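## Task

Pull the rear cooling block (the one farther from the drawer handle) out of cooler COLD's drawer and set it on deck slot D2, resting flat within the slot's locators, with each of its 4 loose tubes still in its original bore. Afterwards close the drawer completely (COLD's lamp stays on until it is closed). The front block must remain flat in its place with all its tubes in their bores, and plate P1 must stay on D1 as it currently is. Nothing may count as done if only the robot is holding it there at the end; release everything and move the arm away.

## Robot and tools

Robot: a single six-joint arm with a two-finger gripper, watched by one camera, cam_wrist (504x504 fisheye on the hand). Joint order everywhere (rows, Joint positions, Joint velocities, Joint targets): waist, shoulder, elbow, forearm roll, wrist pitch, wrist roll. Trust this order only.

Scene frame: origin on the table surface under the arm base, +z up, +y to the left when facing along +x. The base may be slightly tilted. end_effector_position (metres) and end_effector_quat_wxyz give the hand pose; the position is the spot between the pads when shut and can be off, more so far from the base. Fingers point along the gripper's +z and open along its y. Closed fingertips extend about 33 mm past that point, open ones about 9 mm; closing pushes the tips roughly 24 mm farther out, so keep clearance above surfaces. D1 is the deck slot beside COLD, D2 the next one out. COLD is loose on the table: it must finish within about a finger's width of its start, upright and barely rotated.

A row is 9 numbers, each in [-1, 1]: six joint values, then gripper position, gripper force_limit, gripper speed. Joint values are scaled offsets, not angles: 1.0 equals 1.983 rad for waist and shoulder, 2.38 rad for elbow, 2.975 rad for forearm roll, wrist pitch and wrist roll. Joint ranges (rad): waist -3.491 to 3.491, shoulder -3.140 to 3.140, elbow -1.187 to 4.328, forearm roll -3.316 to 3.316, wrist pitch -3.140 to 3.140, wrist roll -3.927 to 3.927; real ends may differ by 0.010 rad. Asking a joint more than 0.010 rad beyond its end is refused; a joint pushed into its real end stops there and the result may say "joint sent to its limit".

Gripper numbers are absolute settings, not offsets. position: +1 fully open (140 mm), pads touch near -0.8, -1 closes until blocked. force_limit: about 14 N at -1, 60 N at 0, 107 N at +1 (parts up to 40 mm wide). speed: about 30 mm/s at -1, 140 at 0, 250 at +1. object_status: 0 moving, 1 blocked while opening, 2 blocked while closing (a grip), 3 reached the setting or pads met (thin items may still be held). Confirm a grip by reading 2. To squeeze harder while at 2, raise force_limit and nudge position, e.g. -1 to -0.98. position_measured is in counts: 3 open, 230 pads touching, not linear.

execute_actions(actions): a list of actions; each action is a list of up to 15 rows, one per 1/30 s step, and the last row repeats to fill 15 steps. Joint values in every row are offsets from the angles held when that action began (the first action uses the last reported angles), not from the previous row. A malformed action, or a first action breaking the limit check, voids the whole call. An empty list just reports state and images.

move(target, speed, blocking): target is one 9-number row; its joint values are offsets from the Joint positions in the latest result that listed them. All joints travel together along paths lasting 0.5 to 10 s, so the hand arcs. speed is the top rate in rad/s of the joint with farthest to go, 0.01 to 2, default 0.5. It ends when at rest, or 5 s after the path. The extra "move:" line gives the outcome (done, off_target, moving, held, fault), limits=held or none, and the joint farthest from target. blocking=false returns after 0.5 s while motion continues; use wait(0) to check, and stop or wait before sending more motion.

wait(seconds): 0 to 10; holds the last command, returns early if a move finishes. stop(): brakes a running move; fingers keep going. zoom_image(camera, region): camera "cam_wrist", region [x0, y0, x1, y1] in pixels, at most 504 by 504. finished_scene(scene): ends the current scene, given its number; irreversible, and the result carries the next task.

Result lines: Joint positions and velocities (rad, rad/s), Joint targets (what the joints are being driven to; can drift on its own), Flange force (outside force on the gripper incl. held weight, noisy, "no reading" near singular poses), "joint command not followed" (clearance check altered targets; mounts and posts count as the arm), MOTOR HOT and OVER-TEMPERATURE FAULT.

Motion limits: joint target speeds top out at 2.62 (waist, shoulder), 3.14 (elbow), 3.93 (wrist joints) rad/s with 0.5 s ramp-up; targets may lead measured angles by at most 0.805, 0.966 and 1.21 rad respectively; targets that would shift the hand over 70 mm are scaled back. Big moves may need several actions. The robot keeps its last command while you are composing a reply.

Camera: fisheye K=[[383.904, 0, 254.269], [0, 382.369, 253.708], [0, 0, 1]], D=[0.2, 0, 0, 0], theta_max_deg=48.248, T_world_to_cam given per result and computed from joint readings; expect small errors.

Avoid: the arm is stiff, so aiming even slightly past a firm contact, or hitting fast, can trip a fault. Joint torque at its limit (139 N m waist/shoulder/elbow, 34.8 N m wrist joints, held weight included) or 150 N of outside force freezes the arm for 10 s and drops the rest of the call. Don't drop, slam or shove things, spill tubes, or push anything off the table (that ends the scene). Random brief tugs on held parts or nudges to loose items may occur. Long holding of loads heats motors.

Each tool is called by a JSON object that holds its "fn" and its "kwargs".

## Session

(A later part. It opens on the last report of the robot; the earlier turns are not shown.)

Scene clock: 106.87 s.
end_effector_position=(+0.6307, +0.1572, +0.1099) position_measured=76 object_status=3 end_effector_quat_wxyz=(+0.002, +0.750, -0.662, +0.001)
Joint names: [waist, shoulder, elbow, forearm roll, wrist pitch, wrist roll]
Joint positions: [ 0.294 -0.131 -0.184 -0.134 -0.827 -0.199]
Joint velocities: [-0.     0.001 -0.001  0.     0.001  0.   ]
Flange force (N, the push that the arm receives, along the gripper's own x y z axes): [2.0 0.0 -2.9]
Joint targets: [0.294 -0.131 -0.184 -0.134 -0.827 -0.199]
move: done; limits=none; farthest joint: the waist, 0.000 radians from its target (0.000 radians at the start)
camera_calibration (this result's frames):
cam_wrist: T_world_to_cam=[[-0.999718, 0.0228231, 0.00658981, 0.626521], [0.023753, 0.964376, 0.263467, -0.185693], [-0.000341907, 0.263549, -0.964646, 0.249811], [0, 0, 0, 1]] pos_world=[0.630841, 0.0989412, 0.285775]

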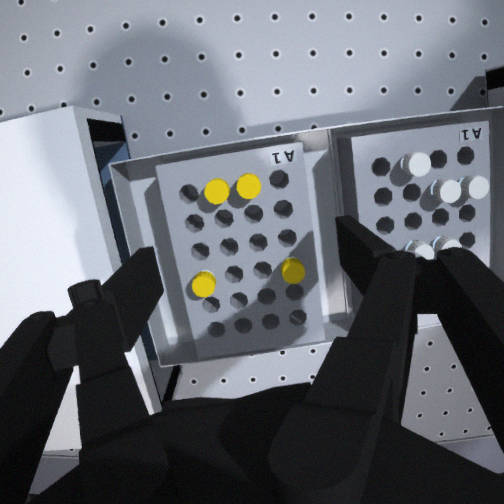

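{"fn": "move", "kwargs": {"target": [0.0045,0.0148,-0.0012,-0.002,0.0115,0.002,0.38,0,0], "speed": 0.02}}

Scene clock: 109.40 s.
end_effector_position=(+0.6299, +0.1614, +0.0922) position_measured=81 object_status=3 end_effector_quat_wxyz=(+0.000, +0.752, -0.659, -0.002)
Joint names: [waist, shoulder, elbow, forearm roll, wrist pitch, wrist roll]
Joint positions: [ 0.303 -0.101 -0.187 -0.14  -0.793 -0.193]
Joint velocities: [0.    0.001 0.001 0.001 0.001 0.   ]
Flange force (N, the push that the arm receives, along the gripper's own x y z axes): [-0.1 0.3 -3.2]
Joint targets: [0.303 -0.101 -0.187 -0.140 -0.793 -0.193]
move: done; limits=none; farthest joint: the waist, 0.000 radians from its target (0.009 radians at the start)
camera_calibration (this result's frames):
cam_wrist: T_world_to_cam=[[-0.999819, 0.0173311, 0.0078884, 0.626571], [0.0188178, 0.962652, 0.270086, -0.182287], [-0.00291289, 0.270186, -0.962804, 0.232007], [0, 0, 0, 1]] pos_world=[0.630564, 0.101935, 0.267668]

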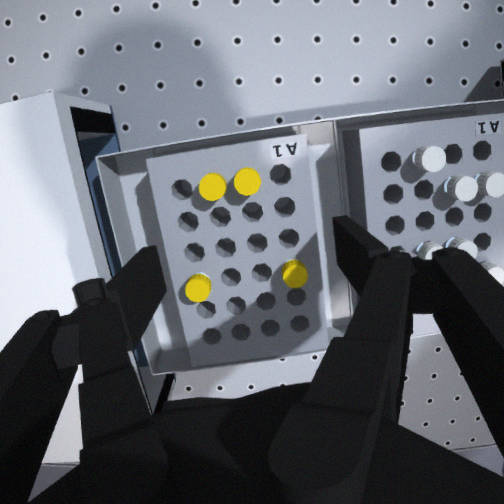

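{"fn": "move", "kwargs": {"target": [-0.004,0.0038,0.0055,0,-0.0025,0.001,0.38,0,0], "speed": 0.03}}

{"fn": "move", "kwargs": {"target": [0.002,0.0106,-0.002,0,0.0088,0,0.38,0,0], "speed": 0.01}}

Scene clock: 110.73 s.
end_effector_position=(+0.6345, +0.1585, +0.0931) position_measured=81 object_status=3 end_effector_quat_wxyz=(+0.002, +0.751, -0.660, -0.000)
Joint names: [waist, shoulder, elbow, forearm roll, wrist pitch, wrist roll]
Joint positions: [ 0.295 -0.094 -0.174 -0.14  -0.8   -0.19 ]
Joint velocities: [-0.001  0.001  0.001 -0.    -0.001 -0.   ]
Flange force (N, the push that the arm receives, along the gripper's own x y z axes): [0.5 4.5 -5.3]
Joint targets: [0.295 -0.094 -0.174 -0.140 -0.800 -0.190]
move: done; limits=none; farthest joint: the waist, 0.000 radians from its target (0.008 radians at the start)
camera_calibration (this result's frames):
cam_wrist: T_world_to_cam=[[-0.999776, 0.0198834, 0.00720499, 0.630867], [0.0210834, 0.963796, 0.265807, -0.181037], [-0.001659, 0.2659, -0.963999, 0.233587], [0, 0, 0, 1]] pos_world=[0.63493, 0.0998282, 0.268753]

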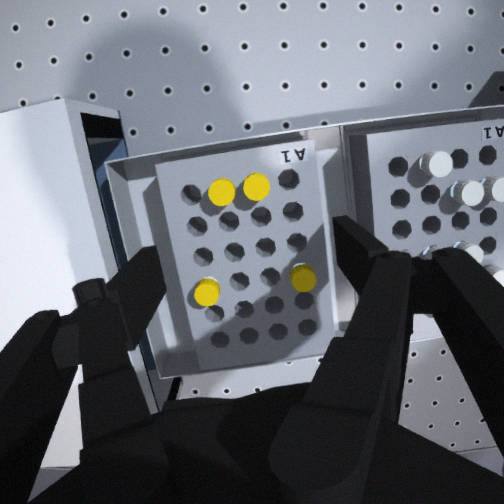

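Scene clock: 113.57 s.
end_effector_position=(+0.6337, +0.1585, +0.0802) position_measured=81 object_status=3 end_effector_quat_wxyz=(+0.001, +0.751, -0.660, -0.000)
Joint names: [waist, shoulder, elbow, forearm roll, wrist pitch, wrist roll]
Joint positions: [ 0.299 -0.073 -0.179 -0.14  -0.774 -0.19 ]
Joint velocities: [-0.     0.001 -0.     0.     0.001  0.   ]
Flange force (N, the push that the arm receives, along the gripper's own x y z axes): [2.1 1.5 -4.3]
Joint targets: [0.299 -0.073 -0.179 -0.140 -0.774 -0.190]
move: done; limits=none; farthest joint: the waist, 0.000 radians from its target (0.004 radians at the start)
camera_calibration (this result's frames):
cam_wrist: T_world_to_cam=[[-0.999787, 0.0193984, 0.00709627, 0.63026], [0.0205869, 0.963808, 0.265802, -0.177231], [-0.0016833, 0.265891, -0.964002, 0.221256], [0, 0, 0, 1]] pos_world=[0.634146, 0.0997606, 0.255927]

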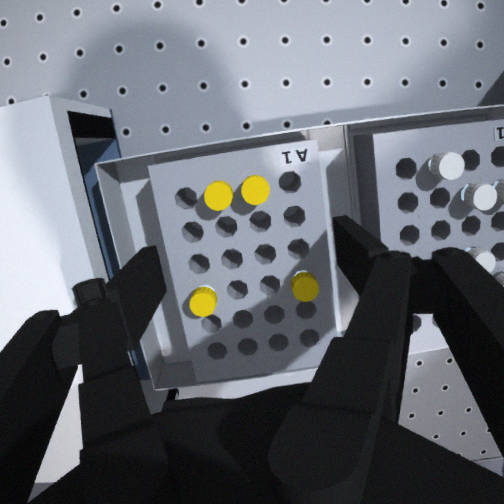

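{"fn": "move", "kwargs": {"target": [0.0015,0.0082,-0.001,-0.001,0.0062,0.0008,0.35,0,0], "speed": 0.01}}

{"fn": "zoom_image", "kwargs": {"camera": "cam_wrist", "region": [20,180,220,380]}}

Scene clock: 116.83 s.
end_effector_position=(+0.6326, +0.1591, +0.0705) position_measured=85 object_status=3 end_effector_quat_wxyz=(+0.001, +0.751, -0.660, -0.001)
Joint names: [waist, shoulder, elbow, forearm roll, wrist pitch, wrist roll]
Joint positions: [ 0.302 -0.057 -0.181 -0.143 -0.756 -0.188]
Joint velocities: [-0.001  0.001 -0.002  0.001  0.001  0.   ]
Flange force (N, the push that the arm receives, along the gripper's own x y z axes): [1.5 0.3 -5.1]
Joint targets: [0.302 -0.057 -0.181 -0.143 -0.756 -0.188]
move: done; limits=none; farthest joint: the waist, 0.000 radians from its target (0.003 radians at the start)
camera_calibration (this result's frames):
cam_wrist: T_world_to_cam=[[-0.999792, 0.0187094, 0.00816748, 0.62925], [0.0202127, 0.963342, 0.267512, -0.175028], [-0.00286309, 0.267622, -0.96352, 0.212116], [0, 0, 0, 1]] pos_world=[0.633263, 0.100072, 0.246061]

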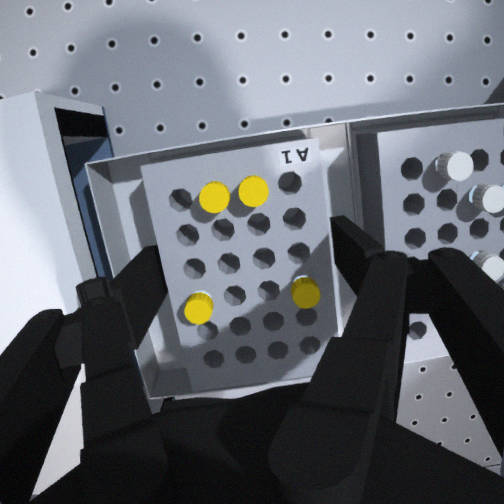

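Region (20, 180, 220, 380) of cam_wrist's 504x504 image, scaled by 2.520, with more detail than that image has.

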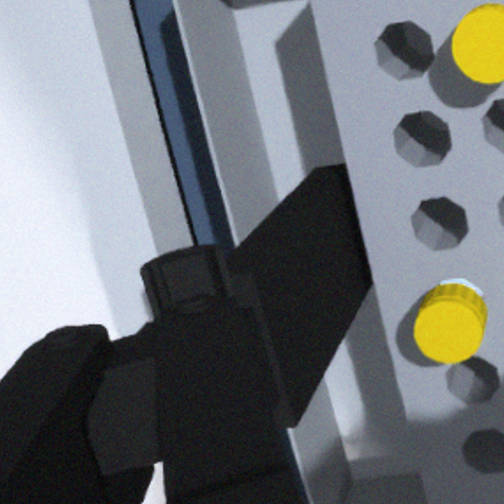

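{"fn": "move", "kwargs": {"target": [0.0008,0.0054,0,0,0.0028,0,0.33,0,0], "speed": 0.01}}

{"fn": "move", "kwargs": {"target": [0,0,0,0,0,0,-1,0.3,-1]}}

Scene clock: 118.57 s.
end_effector_position=(+0.6318, +0.1589, +0.0647) position_measured=87 object_status=3 end_effector_quat_wxyz=(+0.002, +0.751, -0.660, -0.002)
Joint names: [waist, shoulder, elbow, forearm roll, wrist pitch, wrist roll]
Joint positions: [ 0.303 -0.046 -0.181 -0.143 -0.747 -0.188]
Joint velocities: [ 0.     0.001  0.001  0.001  0.001 -0.   ]
Flange force (N, the push that the arm receives, along the gripper's own x y z axes): [1.3 -0.5 -4.2]
Joint targets: [0.303 -0.046 -0.181 -0.143 -0.747 -0.188]
move: done; limits=none; farthest joint: the waist, 0.000 radians from its target (0.002 radians at the start)
camera_calibration (this result's frames):
cam_wrist: T_world_to_cam=[[-0.999773, 0.0185463, 0.01048, 0.628412], [0.0206697, 0.963581, 0.266615, -0.173563], [-0.00515357, 0.266771, -0.963746, 0.208219], [0, 0, 0, 1]] pos_world=[0.63293, 0.100041, 0.240359]

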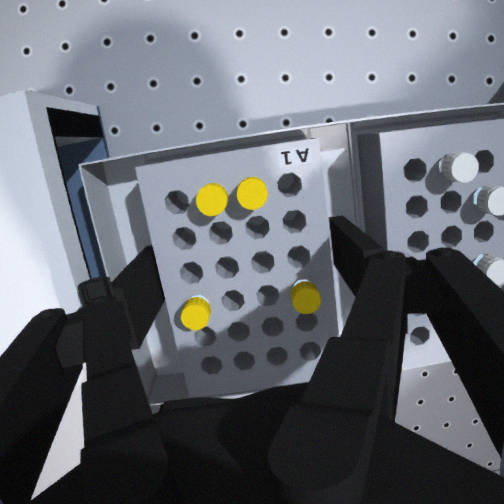

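Scene clock: 119.17 s.
end_effector_position=(+0.6318, +0.1589, +0.0647) position_measured=104 object_status=2 end_effector_quat_wxyz=(+0.002, +0.751, -0.660, -0.002)
Joint names: [waist, shoulder, elbow, forearm roll, wrist pitch, wrist roll]
Joint positions: [ 0.303 -0.046 -0.181 -0.143 -0.747 -0.188]
Joint velocities: [-0.     0.    -0.001  0.    -0.     0.   ]
Flange force (N, the push that the arm receives, along the gripper's own x y z axes): [-0.1 0.8 -23.8]
Joint targets: [0.303 -0.046 -0.181 -0.143 -0.747 -0.188]
move: done; limits=none; farthest joint: the waist, 0.000 radians from its target (0.000 radians at the start)
camera_calibration (this result's frames):
cam_wrist: T_world_to_cam=[[-0.999773, 0.0185555, 0.010513, 0.628391], [0.0206873, 0.963583, 0.266609, -0.173564], [-0.00518309, 0.266766, -0.963747, 0.208223], [0, 0, 0, 1]] pos_world=[0.632918, 0.100037, 0.240342]

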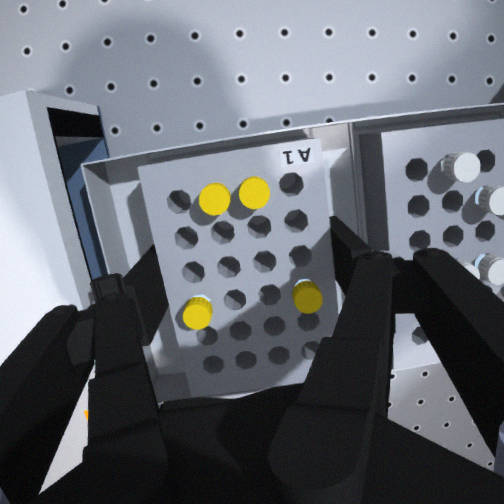

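{"fn": "move", "kwargs": {"target": [-0.0076,-0.059,0.0038,0.0017,-0.0407,-0.0027,-1,0.3,-1], "speed": 0.06}}

{"fn": "move", "kwargs": {"target": [-0.006,-0.033,0.004,0,-0.025,0,-1,0.3,-1], "speed": 0.1}}

Scene clock: 122.07 s.
end_effector_position=(+0.6323, +0.1594, +0.1307) position_measured=104 object_status=2 end_effector_quat_wxyz=(-0.000, +0.750, -0.661, -0.000)
Joint names: [waist, shoulder, elbow, forearm roll, wrist pitch, wrist roll]
Joint positions: [ 0.288 -0.163 -0.172 -0.138 -0.868 -0.196]
Joint velocities: [-0.    -0.001  0.002 -0.    -0.001  0.   ]
Flange force (N, the push that the arm receives, along the gripper's own x y z axes): [1.6 -1.1 7.3]
Joint targets: [0.288 -0.163 -0.172 -0.138 -0.868 -0.196]
move: done; limits=none; farthest joint: the waist, 0.000 radians from its target (0.016 radians at the start)
camera_calibration (this result's frames):
cam_wrist: T_world_to_cam=[[-0.99975, 0.0218394, 0.00471575, 0.628429], [0.0223047, 0.963267, 0.267619, -0.192719], [0.0013021, 0.267657, -0.963513, 0.267464], [0, 0, 0, 1]] pos_world=[0.632222, 0.100326, 0.306317]

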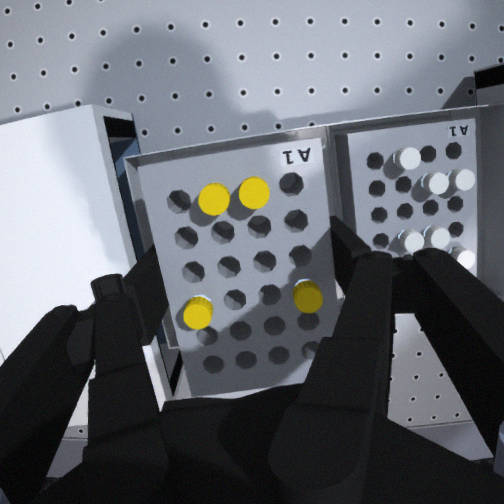

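Scene clock: 123.17 s.
end_effector_position=(+0.6296, +0.1577, +0.1693) position_measured=104 object_status=2 end_effector_quat_wxyz=(-0.000, +0.750, -0.662, +0.001)
Joint names: [waist, shoulder, elbow, forearm roll, wrist pitch, wrist roll]
Joint positions: [ 0.276 -0.228 -0.162 -0.138 -0.943 -0.196]
Joint velocities: [-0.    -0.     0.002  0.    -0.001  0.   ]
Flange force (N, the push that the arm receives, along the gripper's own x y z axes): [2.2 2.4 5.5]
Joint targets: [0.276 -0.228 -0.162 -0.138 -0.943 -0.196]
move: done; limits=none; farthest joint: the waist, 0.000 radians from its target (0.012 radians at the start)
camera_calibration (this result's frames):
cam_wrist: T_world_to_cam=[[-0.999736, 0.0227749, 0.00291622, 0.625717], [0.0227265, 0.963421, 0.267028, -0.201567], [0.003272, 0.267024, -0.963684, 0.303915], [0, 0, 0, 1]] pos_world=[0.629139, 0.0987903, 0.344877]

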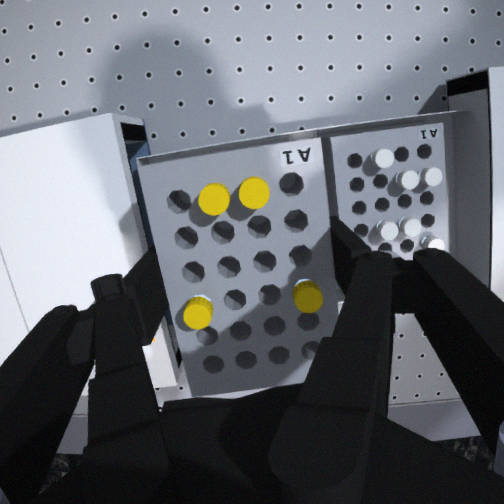

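{"fn": "move", "kwargs": {"target": [-0.3235,0.0645,0.003,-0.1459,-0.0407,-0.052,-1,0.3,-1], "speed": 0.3}}

{"fn": "move", "kwargs": {"target": [-0.2406,0.1875,0.053,-0.0582,-0.0344,-0.065,-1,0.3,-1], "speed": 0.25}}

Scene clock: 127.47 s.
end_effector_position=(+0.5801, -0.0681, +0.1781) position_measured=104 object_status=2 end_effector_quat_wxyz=(+0.001, -0.377, +0.926, +0.000)
Joint names: [waist, shoulder, elbow, forearm roll, wrist pitch, wrist roll]
Joint positions: [-0.365 -0.1   -0.155 -0.572 -1.064 -0.351]
Joint velocities: [-0.001 -0.    -0.001 -0.001 -0.    -0.001]
Flange force (N, the push that the arm receives, along the gripper's own x y z axes): [1.9 3.9 4.5]
Joint targets: [-0.365 -0.100 -0.155 -0.572 -1.064 -0.351]
move: done; limits=none; farthest joint: the waist, 0.001 radians from its target (0.642 radians at the start)
camera_calibration (this result's frames):
cam_wrist: T_world_to_cam=[[-0.585085, 0.810958, 0.00477789, 0.394147], [0.78173, 0.56241, 0.269433, -0.453245], [0.215812, 0.161376, -0.963007, 0.242324], [0, 0, 0, 1]] pos_world=[0.532628, -0.103832, 0.353596]

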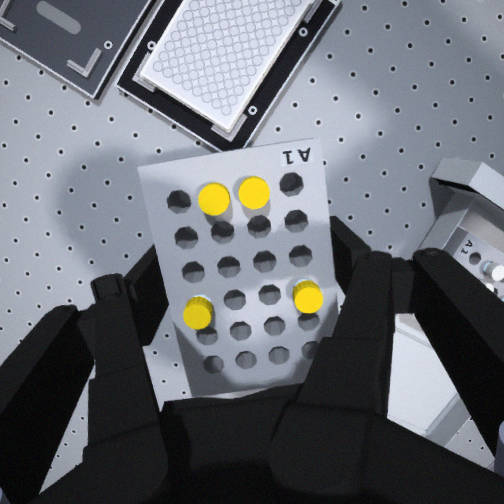

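Scene clock: 129.80 s.
end_effector_position=(+0.4898, -0.2922, +0.1694) position_measured=104 object_status=2 end_effector_quat_wxyz=(-0.000, -0.000, +1.000, +0.001)
Joint names: [waist, shoulder, elbow, forearm roll, wrist pitch, wrist roll]
Joint positions: [-0.842  0.271 -0.029 -0.745 -1.166 -0.544]
Joint velocities: [-0.001 -0.    -0.001 -0.    -0.    -0.   ]
Flange force (N, the push that the arm receives, along the gripper's own x y z axes): [1.8 1.6 4.5]
Joint targets: [-0.842 0.271 -0.029 -0.745 -1.166 -0.544]
move: done; limits=none; farthest joint: the waist, 0.000 radians from its target (0.477 radians at the start)
camera_calibration (this result's frames):
cam_wrist: T_world_to_cam=[[0.14706, 0.989112, 0.00561805, 0.21635], [0.953102, -0.143221, 0.266618, -0.54392], [0.26452, -0.0338544, -0.963786, 0.208812], [0, 0, 0, 1]] pos_world=[0.43136, -0.284825, 0.345053]

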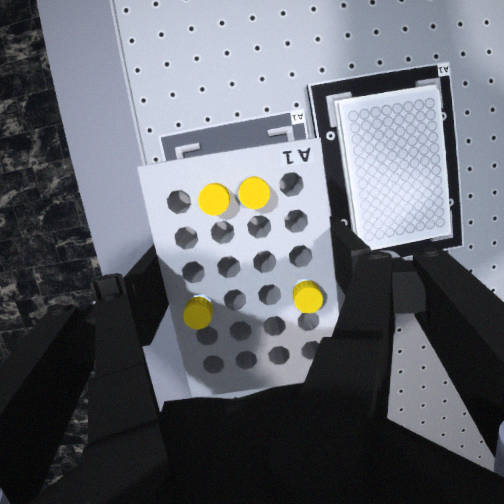

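{"fn": "move", "kwargs": {"target": [0.0371,0.0405,-0.0147,-0.014,0.0439,0.0112,-1,0.3,-1], "speed": 0.08}}

Scene clock: 133.30 s.
end_effector_position=(+0.4838, -0.2919, +0.0997) position_measured=104 object_status=2 end_effector_quat_wxyz=(-0.000, +0.000, +1.000, +0.001)
Joint names: [waist, shoulder, elbow, forearm roll, wrist pitch, wrist roll]
Joint positions: [-0.769  0.352 -0.064 -0.787 -1.035 -0.511]
Joint velocities: [ 0.001  0.001  0.001 -0.001  0.001  0.   ]
Flange force (N, the push that the arm receives, along the gripper's own x y z axes): [-0.3 2.5 4.1]
Joint targets: [-0.769 0.352 -0.064 -0.787 -1.035 -0.511]
move: done; limits=none; farthest joint: the waist, 0.000 radians from its target (0.074 radians at the start)
camera_calibration (this result's frames):
cam_wrist: T_world_to_cam=[[0.14778, 0.989002, 0.00605158, 0.216975], [0.952942, -0.144024, 0.266754, -0.51978], [0.264692, -0.0336542, -0.963746, 0.143157], [0, 0, 0, 1]] pos_world=[0.425363, -0.284631, 0.275308]

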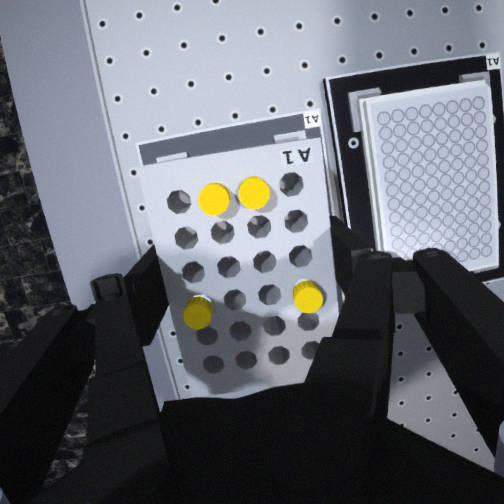

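{"fn": "zoom_image", "kwargs": {"camera": "cam_wrist", "region": [120,80,380,200]}}

Region (120, 80, 380, 200) of cam_wrist's 504x504 image, scaled by 1.938, with more detail than that image has; it fills the top 233 rows of this view, and the rest is white.

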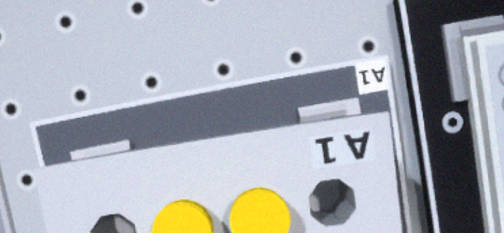

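{"fn": "move", "kwargs": {"target": [0.0103,0.0133,-0.0022,-0.0044,0.0115,0.0032,-1,0.3,-1], "speed": 0.03}}

{"fn": "zoom_image", "kwargs": {"camera": "cam_wrist", "region": [100,80,380,300]}}

Scene clock: 136.70 s.
end_effector_position=(+0.4814, -0.2916, +0.0799) position_measured=104 object_status=2 end_effector_quat_wxyz=(-0.001, +0.001, +1.000, +0.001)
Joint names: [waist, shoulder, elbow, forearm roll, wrist pitch, wrist roll]
Joint positions: [-0.748  0.378 -0.069 -0.8   -1.001 -0.501]
Joint velocities: [ 0.001  0.001 -0.001 -0.002  0.002  0.   ]
Flange force (N, the push that the arm receives, along the gripper's own x y z axes): [0.7 0.8 2.1]
Joint targets: [-0.748 0.378 -0.069 -0.800 -1.001 -0.501]
move: done; limits=none; farthest joint: the wrist pitch, 0.001 radians from its target (0.035 radians at the start)
camera_calibration (this result's frames):
cam_wrist: T_world_to_cam=[[0.148733, 0.988857, 0.00630011, 0.216546], [0.953216, -0.145062, 0.265208, -0.512508], [0.263167, -0.0334398, -0.964171, 0.12555], [0, 0, 0, 1]] pos_world=[0.423283, -0.28428, 0.255609]

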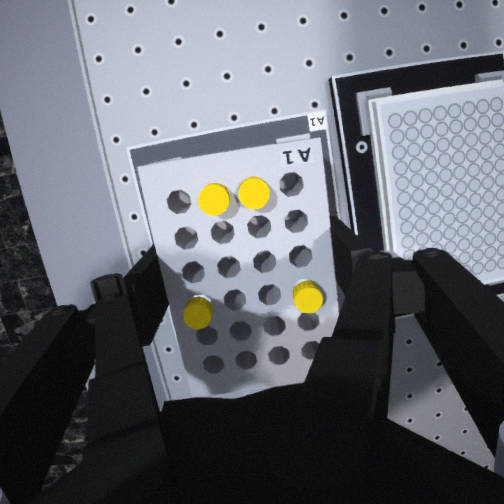

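Region (100, 80, 380, 300) of cam_wrist's 504x504 image, scaled by 1.800, with more detail than that image has; it fills the top 396 rows of this view, and the rest is white.

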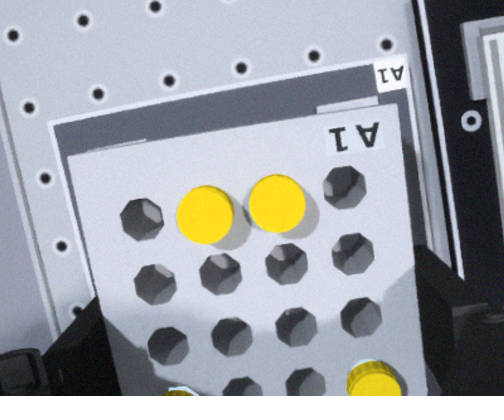

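{"fn": "move", "kwargs": {"target": [0.0007,0.0025,0.0042,-0.0003,-0.002,0.004,-1,0.3,-1], "speed": 0.02}}

{"fn": "zoom_image", "kwargs": {"camera": "cam_wrist", "region": [100,80,380,300]}}

Scene clock: 138.17 s.
end_effector_position=(+0.4849, -0.2914, +0.0793) position_measured=104 object_status=2 end_effector_quat_wxyz=(-0.001, -0.007, +1.000, +0.003)
Joint names: [waist, shoulder, elbow, forearm roll, wrist pitch, wrist roll]
Joint positions: [-0.747  0.383 -0.059 -0.801 -1.007 -0.489]
Joint velocities: [ 0.    -0.     0.002  0.001 -0.001  0.001]
Flange force (N, the push that the arm receives, along the gripper's own x y z axes): [4.0 3.5 3.6]
Joint targets: [-0.747 0.383 -0.059 -0.801 -1.007 -0.489]
move: done; limits=none; farthest joint: the waist, 0.000 radians from its target (0.002 radians at the start)
camera_calibration (this result's frames):
cam_wrist: T_world_to_cam=[[0.133447, 0.991, 0.0105814, 0.223601], [0.955143, -0.131452, 0.265371, -0.512628], [0.264374, -0.0253061, -0.964088, 0.125899], [0, 0, 0, 1]] pos_world=[0.42651, -0.285788, 0.255049]

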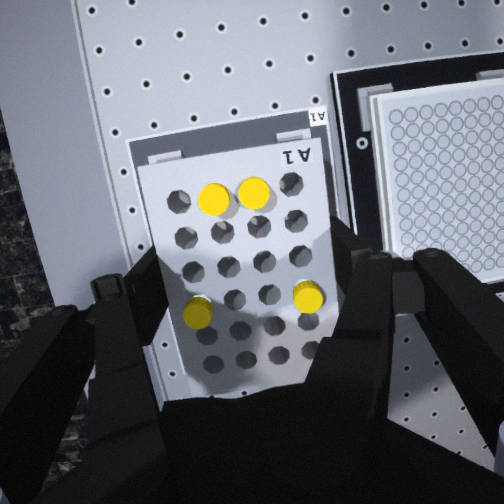

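Region (100, 80, 380, 300) of cam_wrist's 504x504 image, scaled by 1.800, with more detail than that image has; it fills the top 396 rows of this view, and the rest is white.

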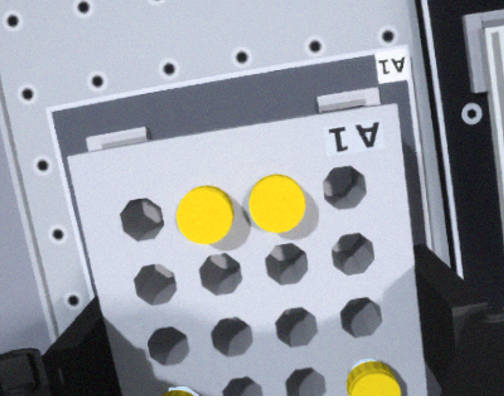

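{"fn": "move", "kwargs": {"target": [0.0046,0.0058,0.0002,0,0.0041,0.0007,-1,0.3,-1], "speed": 0.01}}

{"fn": "zoom_image", "kwargs": {"camera": "cam_wrist", "region": [100,80,380,300]}}

Scene clock: 140.33 s.
end_effector_position=(+0.4836, -0.2920, +0.0718) position_measured=104 object_status=2 end_effector_quat_wxyz=(-0.003, -0.008, +1.000, +0.003)
Joint names: [waist, shoulder, elbow, forearm roll, wrist pitch, wrist roll]
Joint positions: [-0.738  0.394 -0.059 -0.801 -0.995 -0.487]
Joint velocities: [ 0.001  0.002  0.001 -0.001  0.001 -0.   ]
Flange force (N, the push that the arm receives, along the gripper's own x y z axes): [1.6 0.2 4.1]
Joint targets: [-0.738 0.394 -0.059 -0.801 -0.995 -0.487]
move: done; limits=none; farthest joint: the waist, 0.000 radians from its target (0.009 radians at the start)
camera_calibration (this result's frames):
cam_wrist: T_world_to_cam=[[0.131128, 0.991324, 0.00903385, 0.225707], [0.956658, -0.128922, 0.261123, -0.509192], [0.260022, -0.0255983, -0.965263, 0.121062], [0, 0, 0, 1]] pos_world=[0.426047, -0.286297, 0.24778]

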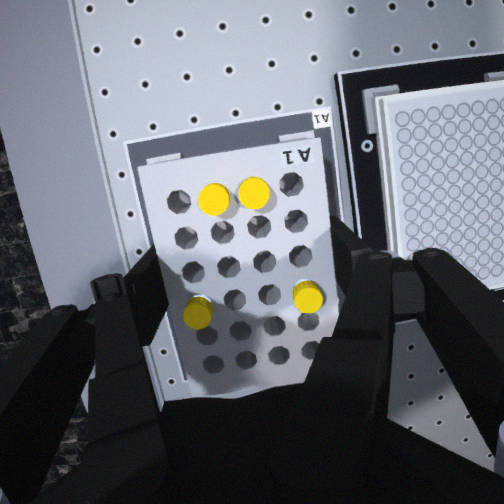

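Region (100, 80, 380, 300) of cam_wrist's 504x504 image, scaled by 1.800, with more detail than that image has; it fills the top 396 rows of this view, and the rest is white.

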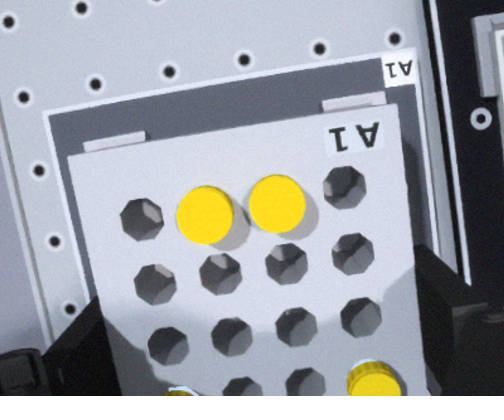

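{"fn": "move", "kwargs": {"target": [0.0005,0,0,-0.001,0.0013,0.0003,-1,0.3,-1], "speed": 0.01}}

{"fn": "move", "kwargs": {"target": [0.003,0.0038,0.0004,-0.0011,0.0025,0.0008,-1,0.3,-1], "speed": 0.01}}

{"fn": "zoom_image", "kwargs": {"camera": "cam_wrist", "region": [100,80,380,300]}}

Scene clock: 141.83 s.
end_effector_position=(+0.4851, -0.2921, +0.0711) position_measured=104 object_status=2 end_effector_quat_wxyz=(-0.001, -0.008, +1.000, +0.002)
Joint names: [waist, shoulder, elbow, forearm roll, wrist pitch, wrist roll]
Joint positions: [-0.737  0.394 -0.059 -0.804 -0.991 -0.486]
Joint velocities: [ 0.    -0.001  0.    -0.     0.001 -0.   ]
Flange force (N, the push that the arm receives, along the gripper's own x y z axes): [0.7 2.3 3.8]
Joint targets: [-0.737 0.394 -0.059 -0.804 -0.991 -0.486]
move: done; limits=none; farthest joint: the waist, 0.000 radians from its target (0.001 radians at the start)
camera_calibration (this result's frames):
cam_wrist: T_world_to_cam=[[0.131112, 0.991336, 0.00792569, 0.225731], [0.955698, -0.128516, 0.264813, -0.510105], [0.263537, -0.0271457, -0.964267, 0.117809], [0, 0, 0, 1]] pos_world=[0.426863, -0.286134, 0.246893]

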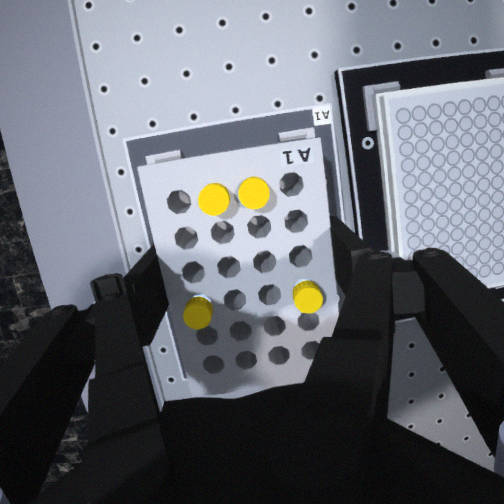

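Scene clock: 142.80 s.
end_effector_position=(+0.4853, -0.2917, +0.0660) position_measured=104 object_status=2 end_effector_quat_wxyz=(-0.001, -0.009, +1.000, +0.002)
Joint names: [waist, shoulder, elbow, forearm roll, wrist pitch, wrist roll]
Joint positions: [-0.731  0.402 -0.058 -0.807 -0.984 -0.484]
Joint velocities: [ 0.001 -0.    -0.    -0.001  0.    -0.   ]
Flange force (N, the push that the arm receives, along the gripper's own x y z axes): [-1.7 -7.7 0.1]
Joint targets: [-0.731 0.402 -0.058 -0.807 -0.984 -0.484]
move: done; limits=none; farthest joint: the waist, 0.000 radians from its target (0.006 radians at the start)
camera_calibration (this result's frames):
cam_wrist: T_world_to_cam=[[0.129945, 0.991484, 0.0086253, 0.225976], [0.955977, -0.12759, 0.264251, -0.508698], [0.263101, -0.0260923, -0.964415, 0.113357], [0, 0, 0, 1]] pos_world=[0.427115, -0.285998, 0.241798]

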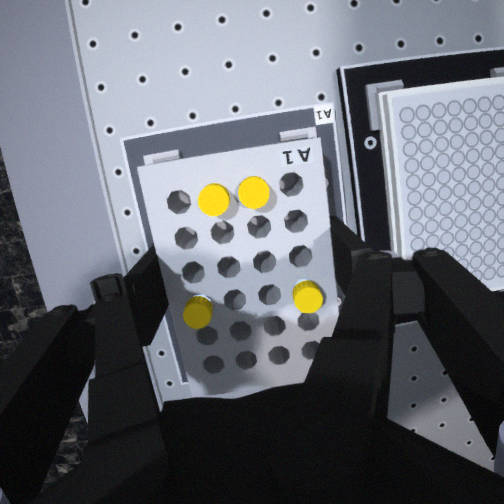

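Region (100, 80, 380, 300) of cam_wrist's 504x504 image, scaled by 1.800, with more detail than that image has; it fills the top 396 rows of this view, and the rest is white.

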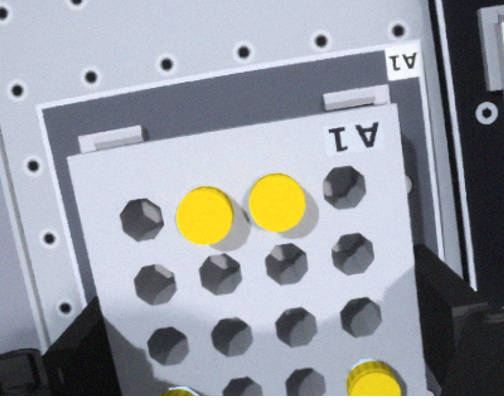

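{"fn": "move", "kwargs": {"target": [-0.001,0.0008,0.0008,0,-0.0002,0,-1,0.3,-1], "speed": 0.01}}

{"fn": "move", "kwargs": {"target": [0.0013,0.002,0.0003,-0.0005,0.0013,0.0002,-1,0.3,-1], "speed": 0.01}}

Scene clock: 144.13 s.
end_effector_position=(+0.4854, -0.2929, +0.0663) position_measured=104 object_status=2 end_effector_quat_wxyz=(-0.001, -0.008, +1.000, +0.002)
Joint names: [waist, shoulder, elbow, forearm roll, wrist pitch, wrist roll]
Joint positions: [-0.733  0.403 -0.056 -0.807 -0.985 -0.484]
Joint velocities: [-0.001  0.     0.    -0.    -0.    -0.   ]
Flange force (N, the push that the arm receives, along the gripper's own x y z axes): [0.3 21.6 5.6]
Joint targets: [-0.733 0.403 -0.056 -0.807 -0.984 -0.484]
move: done; limits=none; farthest joint: the waist, 0.000 radians from its target (0.002 radians at the start)
camera_calibration (this result's frames):
cam_wrist: T_world_to_cam=[[0.131352, 0.991301, 0.00825766, 0.226424], [0.955627, -0.128832, 0.264913, -0.509244], [0.263673, -0.0269057, -0.964237, 0.113077], [0, 0, 0, 1]] pos_world=[0.427091, -0.287019, 0.242069]

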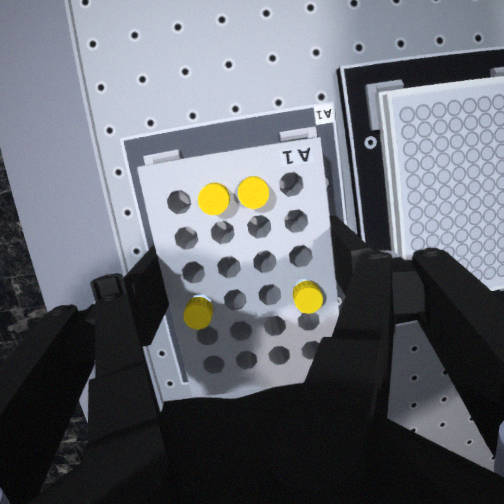

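Scene clock: 144.83 s.
end_effector_position=(+0.4854, -0.2931, +0.0639) position_measured=104 object_status=2 end_effector_quat_wxyz=(-0.001, -0.008, +1.000, +0.002)
Joint names: [waist, shoulder, elbow, forearm roll, wrist pitch, wrist roll]
Joint positions: [-0.73   0.407 -0.055 -0.809 -0.981 -0.483]
Joint velocities: [ 0.     0.    -0.    -0.     0.001  0.   ]
Flange force (N, the push that the arm receives, along the gripper's own x y z axes): [1.5 27.1 -5.1]
Joint targets: [-0.730 0.407 -0.055 -0.809 -0.981 -0.483]
move: done; limits=none; farthest joint: the waist, 0.000 radians from its target (0.002 radians at the start)
camera_calibration (this result's frames):
cam_wrist: T_world_to_cam=[[0.131565, 0.991274, 0.00822327, 0.22646], [0.955634, -0.129031, 0.26479, -0.508723], [0.263541, -0.0269786, -0.964271, 0.110736], [0, 0, 0, 1]] pos_world=[0.427176, -0.287137, 0.239622]

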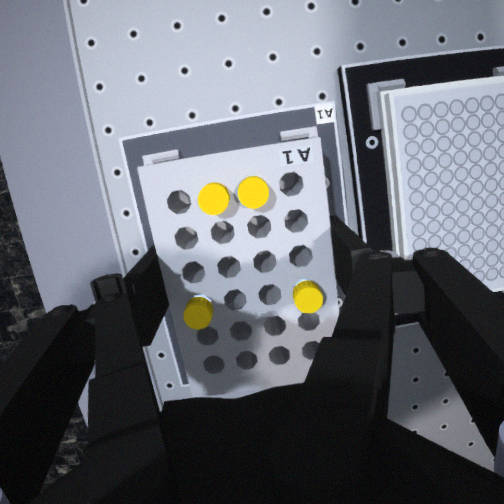

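The block is now inside the locators. Easing back 0.8 mm in +y and lowering further.

{"fn": "move", "kwargs": {"target": [0.0018,0.001,-0.0004,-0.0004,0.0011,0.0002,-1,0.3,-1], "speed": 0.01}}

Scene clock: 145.83 s.
end_effector_position=(+0.4854, -0.2922, +0.0618) position_measured=104 object_status=2 end_effector_quat_wxyz=(-0.001, -0.009, +1.000, +0.002)
Joint names: [waist, shoulder, elbow, forearm roll, wrist pitch, wrist roll]
Joint positions: [-0.727  0.409 -0.056 -0.81  -0.977 -0.483]
Joint velocities: [ 0.001  0.     0.    -0.002 -0.     0.   ]
Flange force (N, the push that the arm receives, along the gripper's own x y z axes): [4.7 34.4 -130.4]
Joint targets: [-0.727 0.409 -0.056 -0.810 -0.978 -0.483]
move: done; limits=none; farthest joint: the waist, 0.000 radians from its target (0.004 radians at the start)
camera_calibration (this result's frames):
cam_wrist: T_world_to_cam=[[0.130508, 0.99141, 0.008614, 0.22613], [0.955917, -0.128131, 0.264205, -0.507911], [0.263039, -0.0262466, -0.964428, 0.109185], [0, 0, 0, 1]] pos_world=[0.427289, -0.286402, 0.237546]

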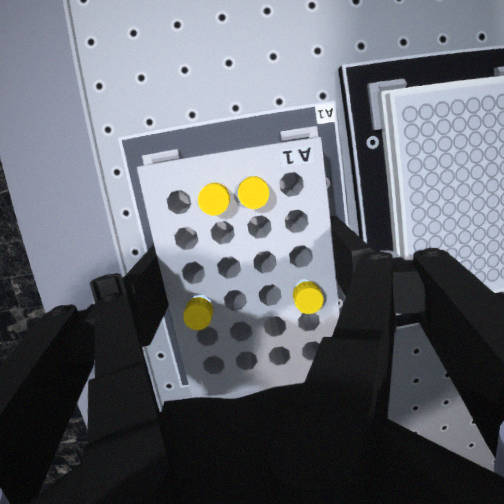

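{"fn": "execute_actions", "kwargs": {"actions": [[[-0.0008,-0.0012,0,0.0003,-0.0008,0,0.33,0,-0.5]]]}}

{"fn": "move", "kwargs": {"target": [-0.057,-0.0685,0.008,0.0215,-0.0625,-0.012,0.33,0,0], "speed": 0.15}}

Scene clock: 146.93 s.
end_effector_position=(+0.4856, -0.2922, +0.0633) position_measured=87 object_status=3 end_effector_quat_wxyz=(-0.001, -0.009, +1.000, +0.002)
Joint names: [waist, shoulder, elbow, forearm roll, wrist pitch, wrist roll]
Joint positions: [-0.728  0.407 -0.056 -0.809 -0.98  -0.483]
Joint velocities: [-0.    -0.    -0.002  0.001 -0.     0.   ]
Flange force (N, the push that the arm receives, along the gripper's own x y z axes): [2.2 1.0 -5.4]
Joint targets: [-0.728 0.407 -0.056 -0.809 -0.980 -0.483]
camera_calibration (this result's frames):
cam_wrist: T_world_to_cam=[[0.129817, 0.991501, 0.00858587, 0.226455], [0.955913, -0.127449, 0.264551, -0.508332], [0.263397, -0.0261359, -0.964334, 0.110482], [0, 0, 0, 1]] pos_world=[0.427423, -0.286429, 0.239077]

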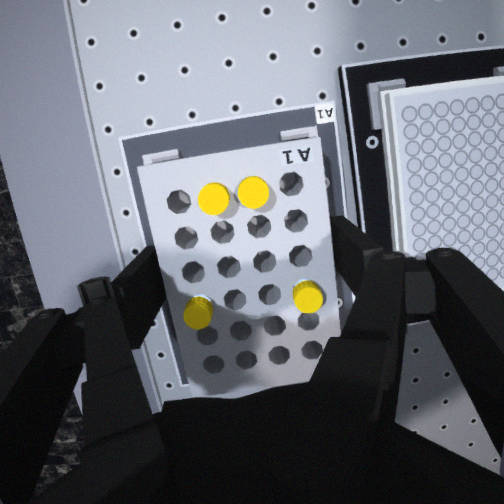

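Scene clock: 148.57 s.
end_effector_position=(+0.4854, -0.2903, +0.1673) position_measured=87 object_status=3 end_effector_quat_wxyz=(-0.003, -0.011, +1.000, +0.002)
Joint names: [waist, shoulder, elbow, forearm roll, wrist pitch, wrist roll]
Joint positions: [-0.841  0.271 -0.037 -0.745 -1.166 -0.518]
Joint velocities: [-0.001 -0.001  0.     0.001 -0.001 -0.   ]
Flange force (N, the push that the arm receives, along the gripper's own x y z axes): [1.3 2.4 -5.8]
Joint targets: [-0.841 0.271 -0.037 -0.745 -1.166 -0.518]
move: done; limits=none; farthest joint: the waist, 0.000 radians from its target (0.113 radians at the start)
camera_calibration (this result's frames):
cam_wrist: T_world_to_cam=[[0.125899, 0.992004, 0.00875332, 0.225783], [0.957261, -0.123796, 0.261392, -0.534452], [0.260386, -0.0245299, -0.965193, 0.212955], [0, 0, 0, 1]] pos_world=[0.427734, -0.284917, 0.343267]

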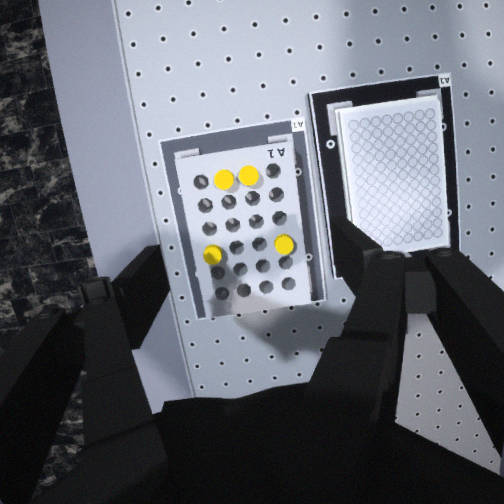

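{"fn": "move", "kwargs": {"target": [0.24,-0.1871,-0.0496,0.0582,0.0343,0.0561,-0.4,0,0], "speed": 0.8}}

{"fn": "move", "kwargs": {"target": [0.4528,-0.2552,-0.2273,0.2171,0.0955,-0.0571,-0.4,0,0], "speed": 0.8}}

{"fn": "move", "kwargs": {"target": [0.0867,-0.0822,-0.1021,0.0575,0.0175,-0.0891,-0.4,0,0]}}

Scene clock: 151.20 s.
end_effector_position=(+0.5800, -0.0685, +0.1781) position_measured=179 object_status=3 end_effector_quat_wxyz=(+0.001, -0.376, +0.927, +0.000)
Joint names: [waist, shoulder, elbow, forearm roll, wrist pitch, wrist roll]
Joint positions: [-0.365 -0.1   -0.155 -0.572 -1.064 -0.352]
Joint velocities: [ 0.001 -0.002  0.002  0.001  0.     0.   ]
Flange force (N, the push that the arm receives, along the gripper's own x y z axes): [2.3 0.5 -5.4]
Joint targets: [-0.365 -0.100 -0.155 -0.572 -1.064 -0.352]
move: done; limits=none; farthest joint: the waist, 0.000 radians from its target (0.476 radians at the start)
camera_calibration (this result's frames):
cam_wrist: T_world_to_cam=[[-0.583986, 0.811751, 0.00460506, 0.393846], [0.782574, 0.56147, 0.268942, -0.45338], [0.215728, 0.160662, -0.963145, 0.242389], [0, 0, 0, 1]] pos_world=[0.532514, -0.104088, 0.353575]

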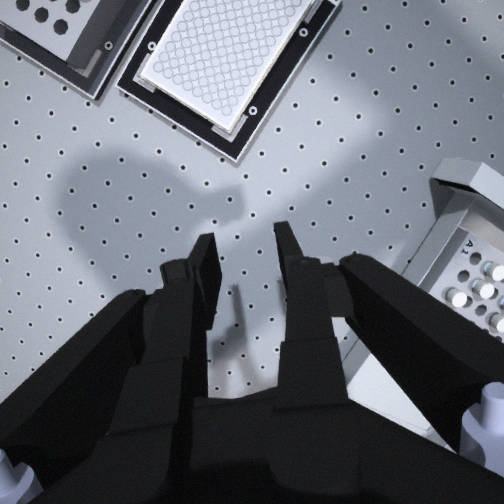

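Scene clock: 152.93 s.
end_effector_position=(+0.4666, +0.1456, +0.1593) position_measured=179 object_status=3 end_effector_quat_wxyz=(+0.000, +0.751, -0.660, -0.000)
Joint names: [waist, shoulder, elbow, forearm roll, wrist pitch, wrist roll]
Joint positions: [ 0.533 -0.606 -0.696  0.074 -0.78  -0.521]
Joint velocities: [ 0.001 -0.    -0.004  0.001  0.     0.   ]
Flange force (N, the push that the arm receives, along the gripper's own x y z axes): no reading
Joint targets: [0.533 -0.606 -0.696 0.074 -0.780 -0.521]
move: done; limits=none; farthest joint: the waist, 0.001 radians from its target (0.899 radians at the start)
camera_calibration (this result's frames):
cam_wrist: T_world_to_cam=[[-0.999812, 0.0185787, 0.0056033, 0.463287], [0.0194006, 0.963312, 0.267681, -0.182077], [-0.000424574, 0.267739, -0.963491, 0.299654], [0, 0, 0, 1]] pos_world=[0.46686, 0.0865607, 0.334857]

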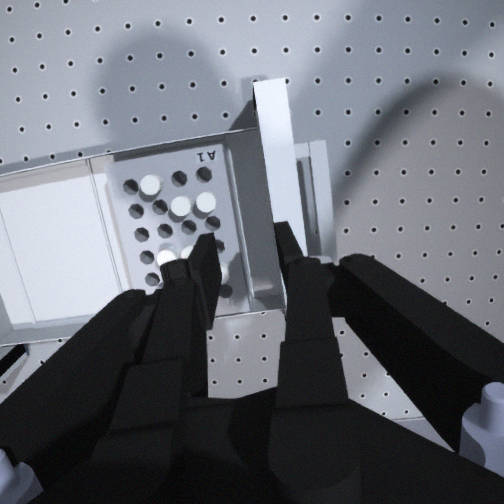

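Scene clock: 153.97 s.
end_effector_position=(+0.3995, +0.1376, +0.1398) position_measured=179 object_status=3 end_effector_quat_wxyz=(+0.000, +0.751, -0.660, -0.001)
Joint names: [waist, shoulder, elbow, forearm roll, wrist pitch, wrist roll]
Joint positions: [ 0.704 -0.769 -0.939  0.245 -0.728 -0.786]
Joint velocities: [ 0.    -0.002  0.002  0.001  0.    -0.001]
Flange force (N, the push that the arm receives, along the gripper's own x y z axes): no reading
Joint targets: [0.704 -0.769 -0.939 0.245 -0.727 -0.787]
move: done; limits=none; farthest joint: the waist, 0.001 radians from its target (0.172 radians at the start)
camera_calibration (this result's frames):
cam_wrist: T_world_to_cam=[[-0.999804, 0.0189529, 0.00577839, 0.396317], [0.0198082, 0.963251, 0.267873, -0.168008], [-0.000489073, 0.267935, -0.963437, 0.282958], [0, 0, 0, 1]] pos_world=[0.399705, 0.0785086, 0.315327]

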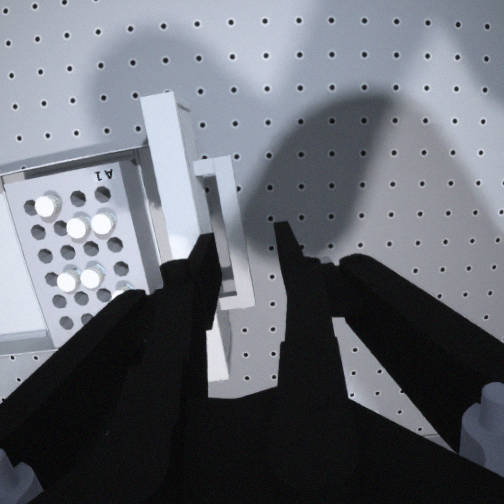

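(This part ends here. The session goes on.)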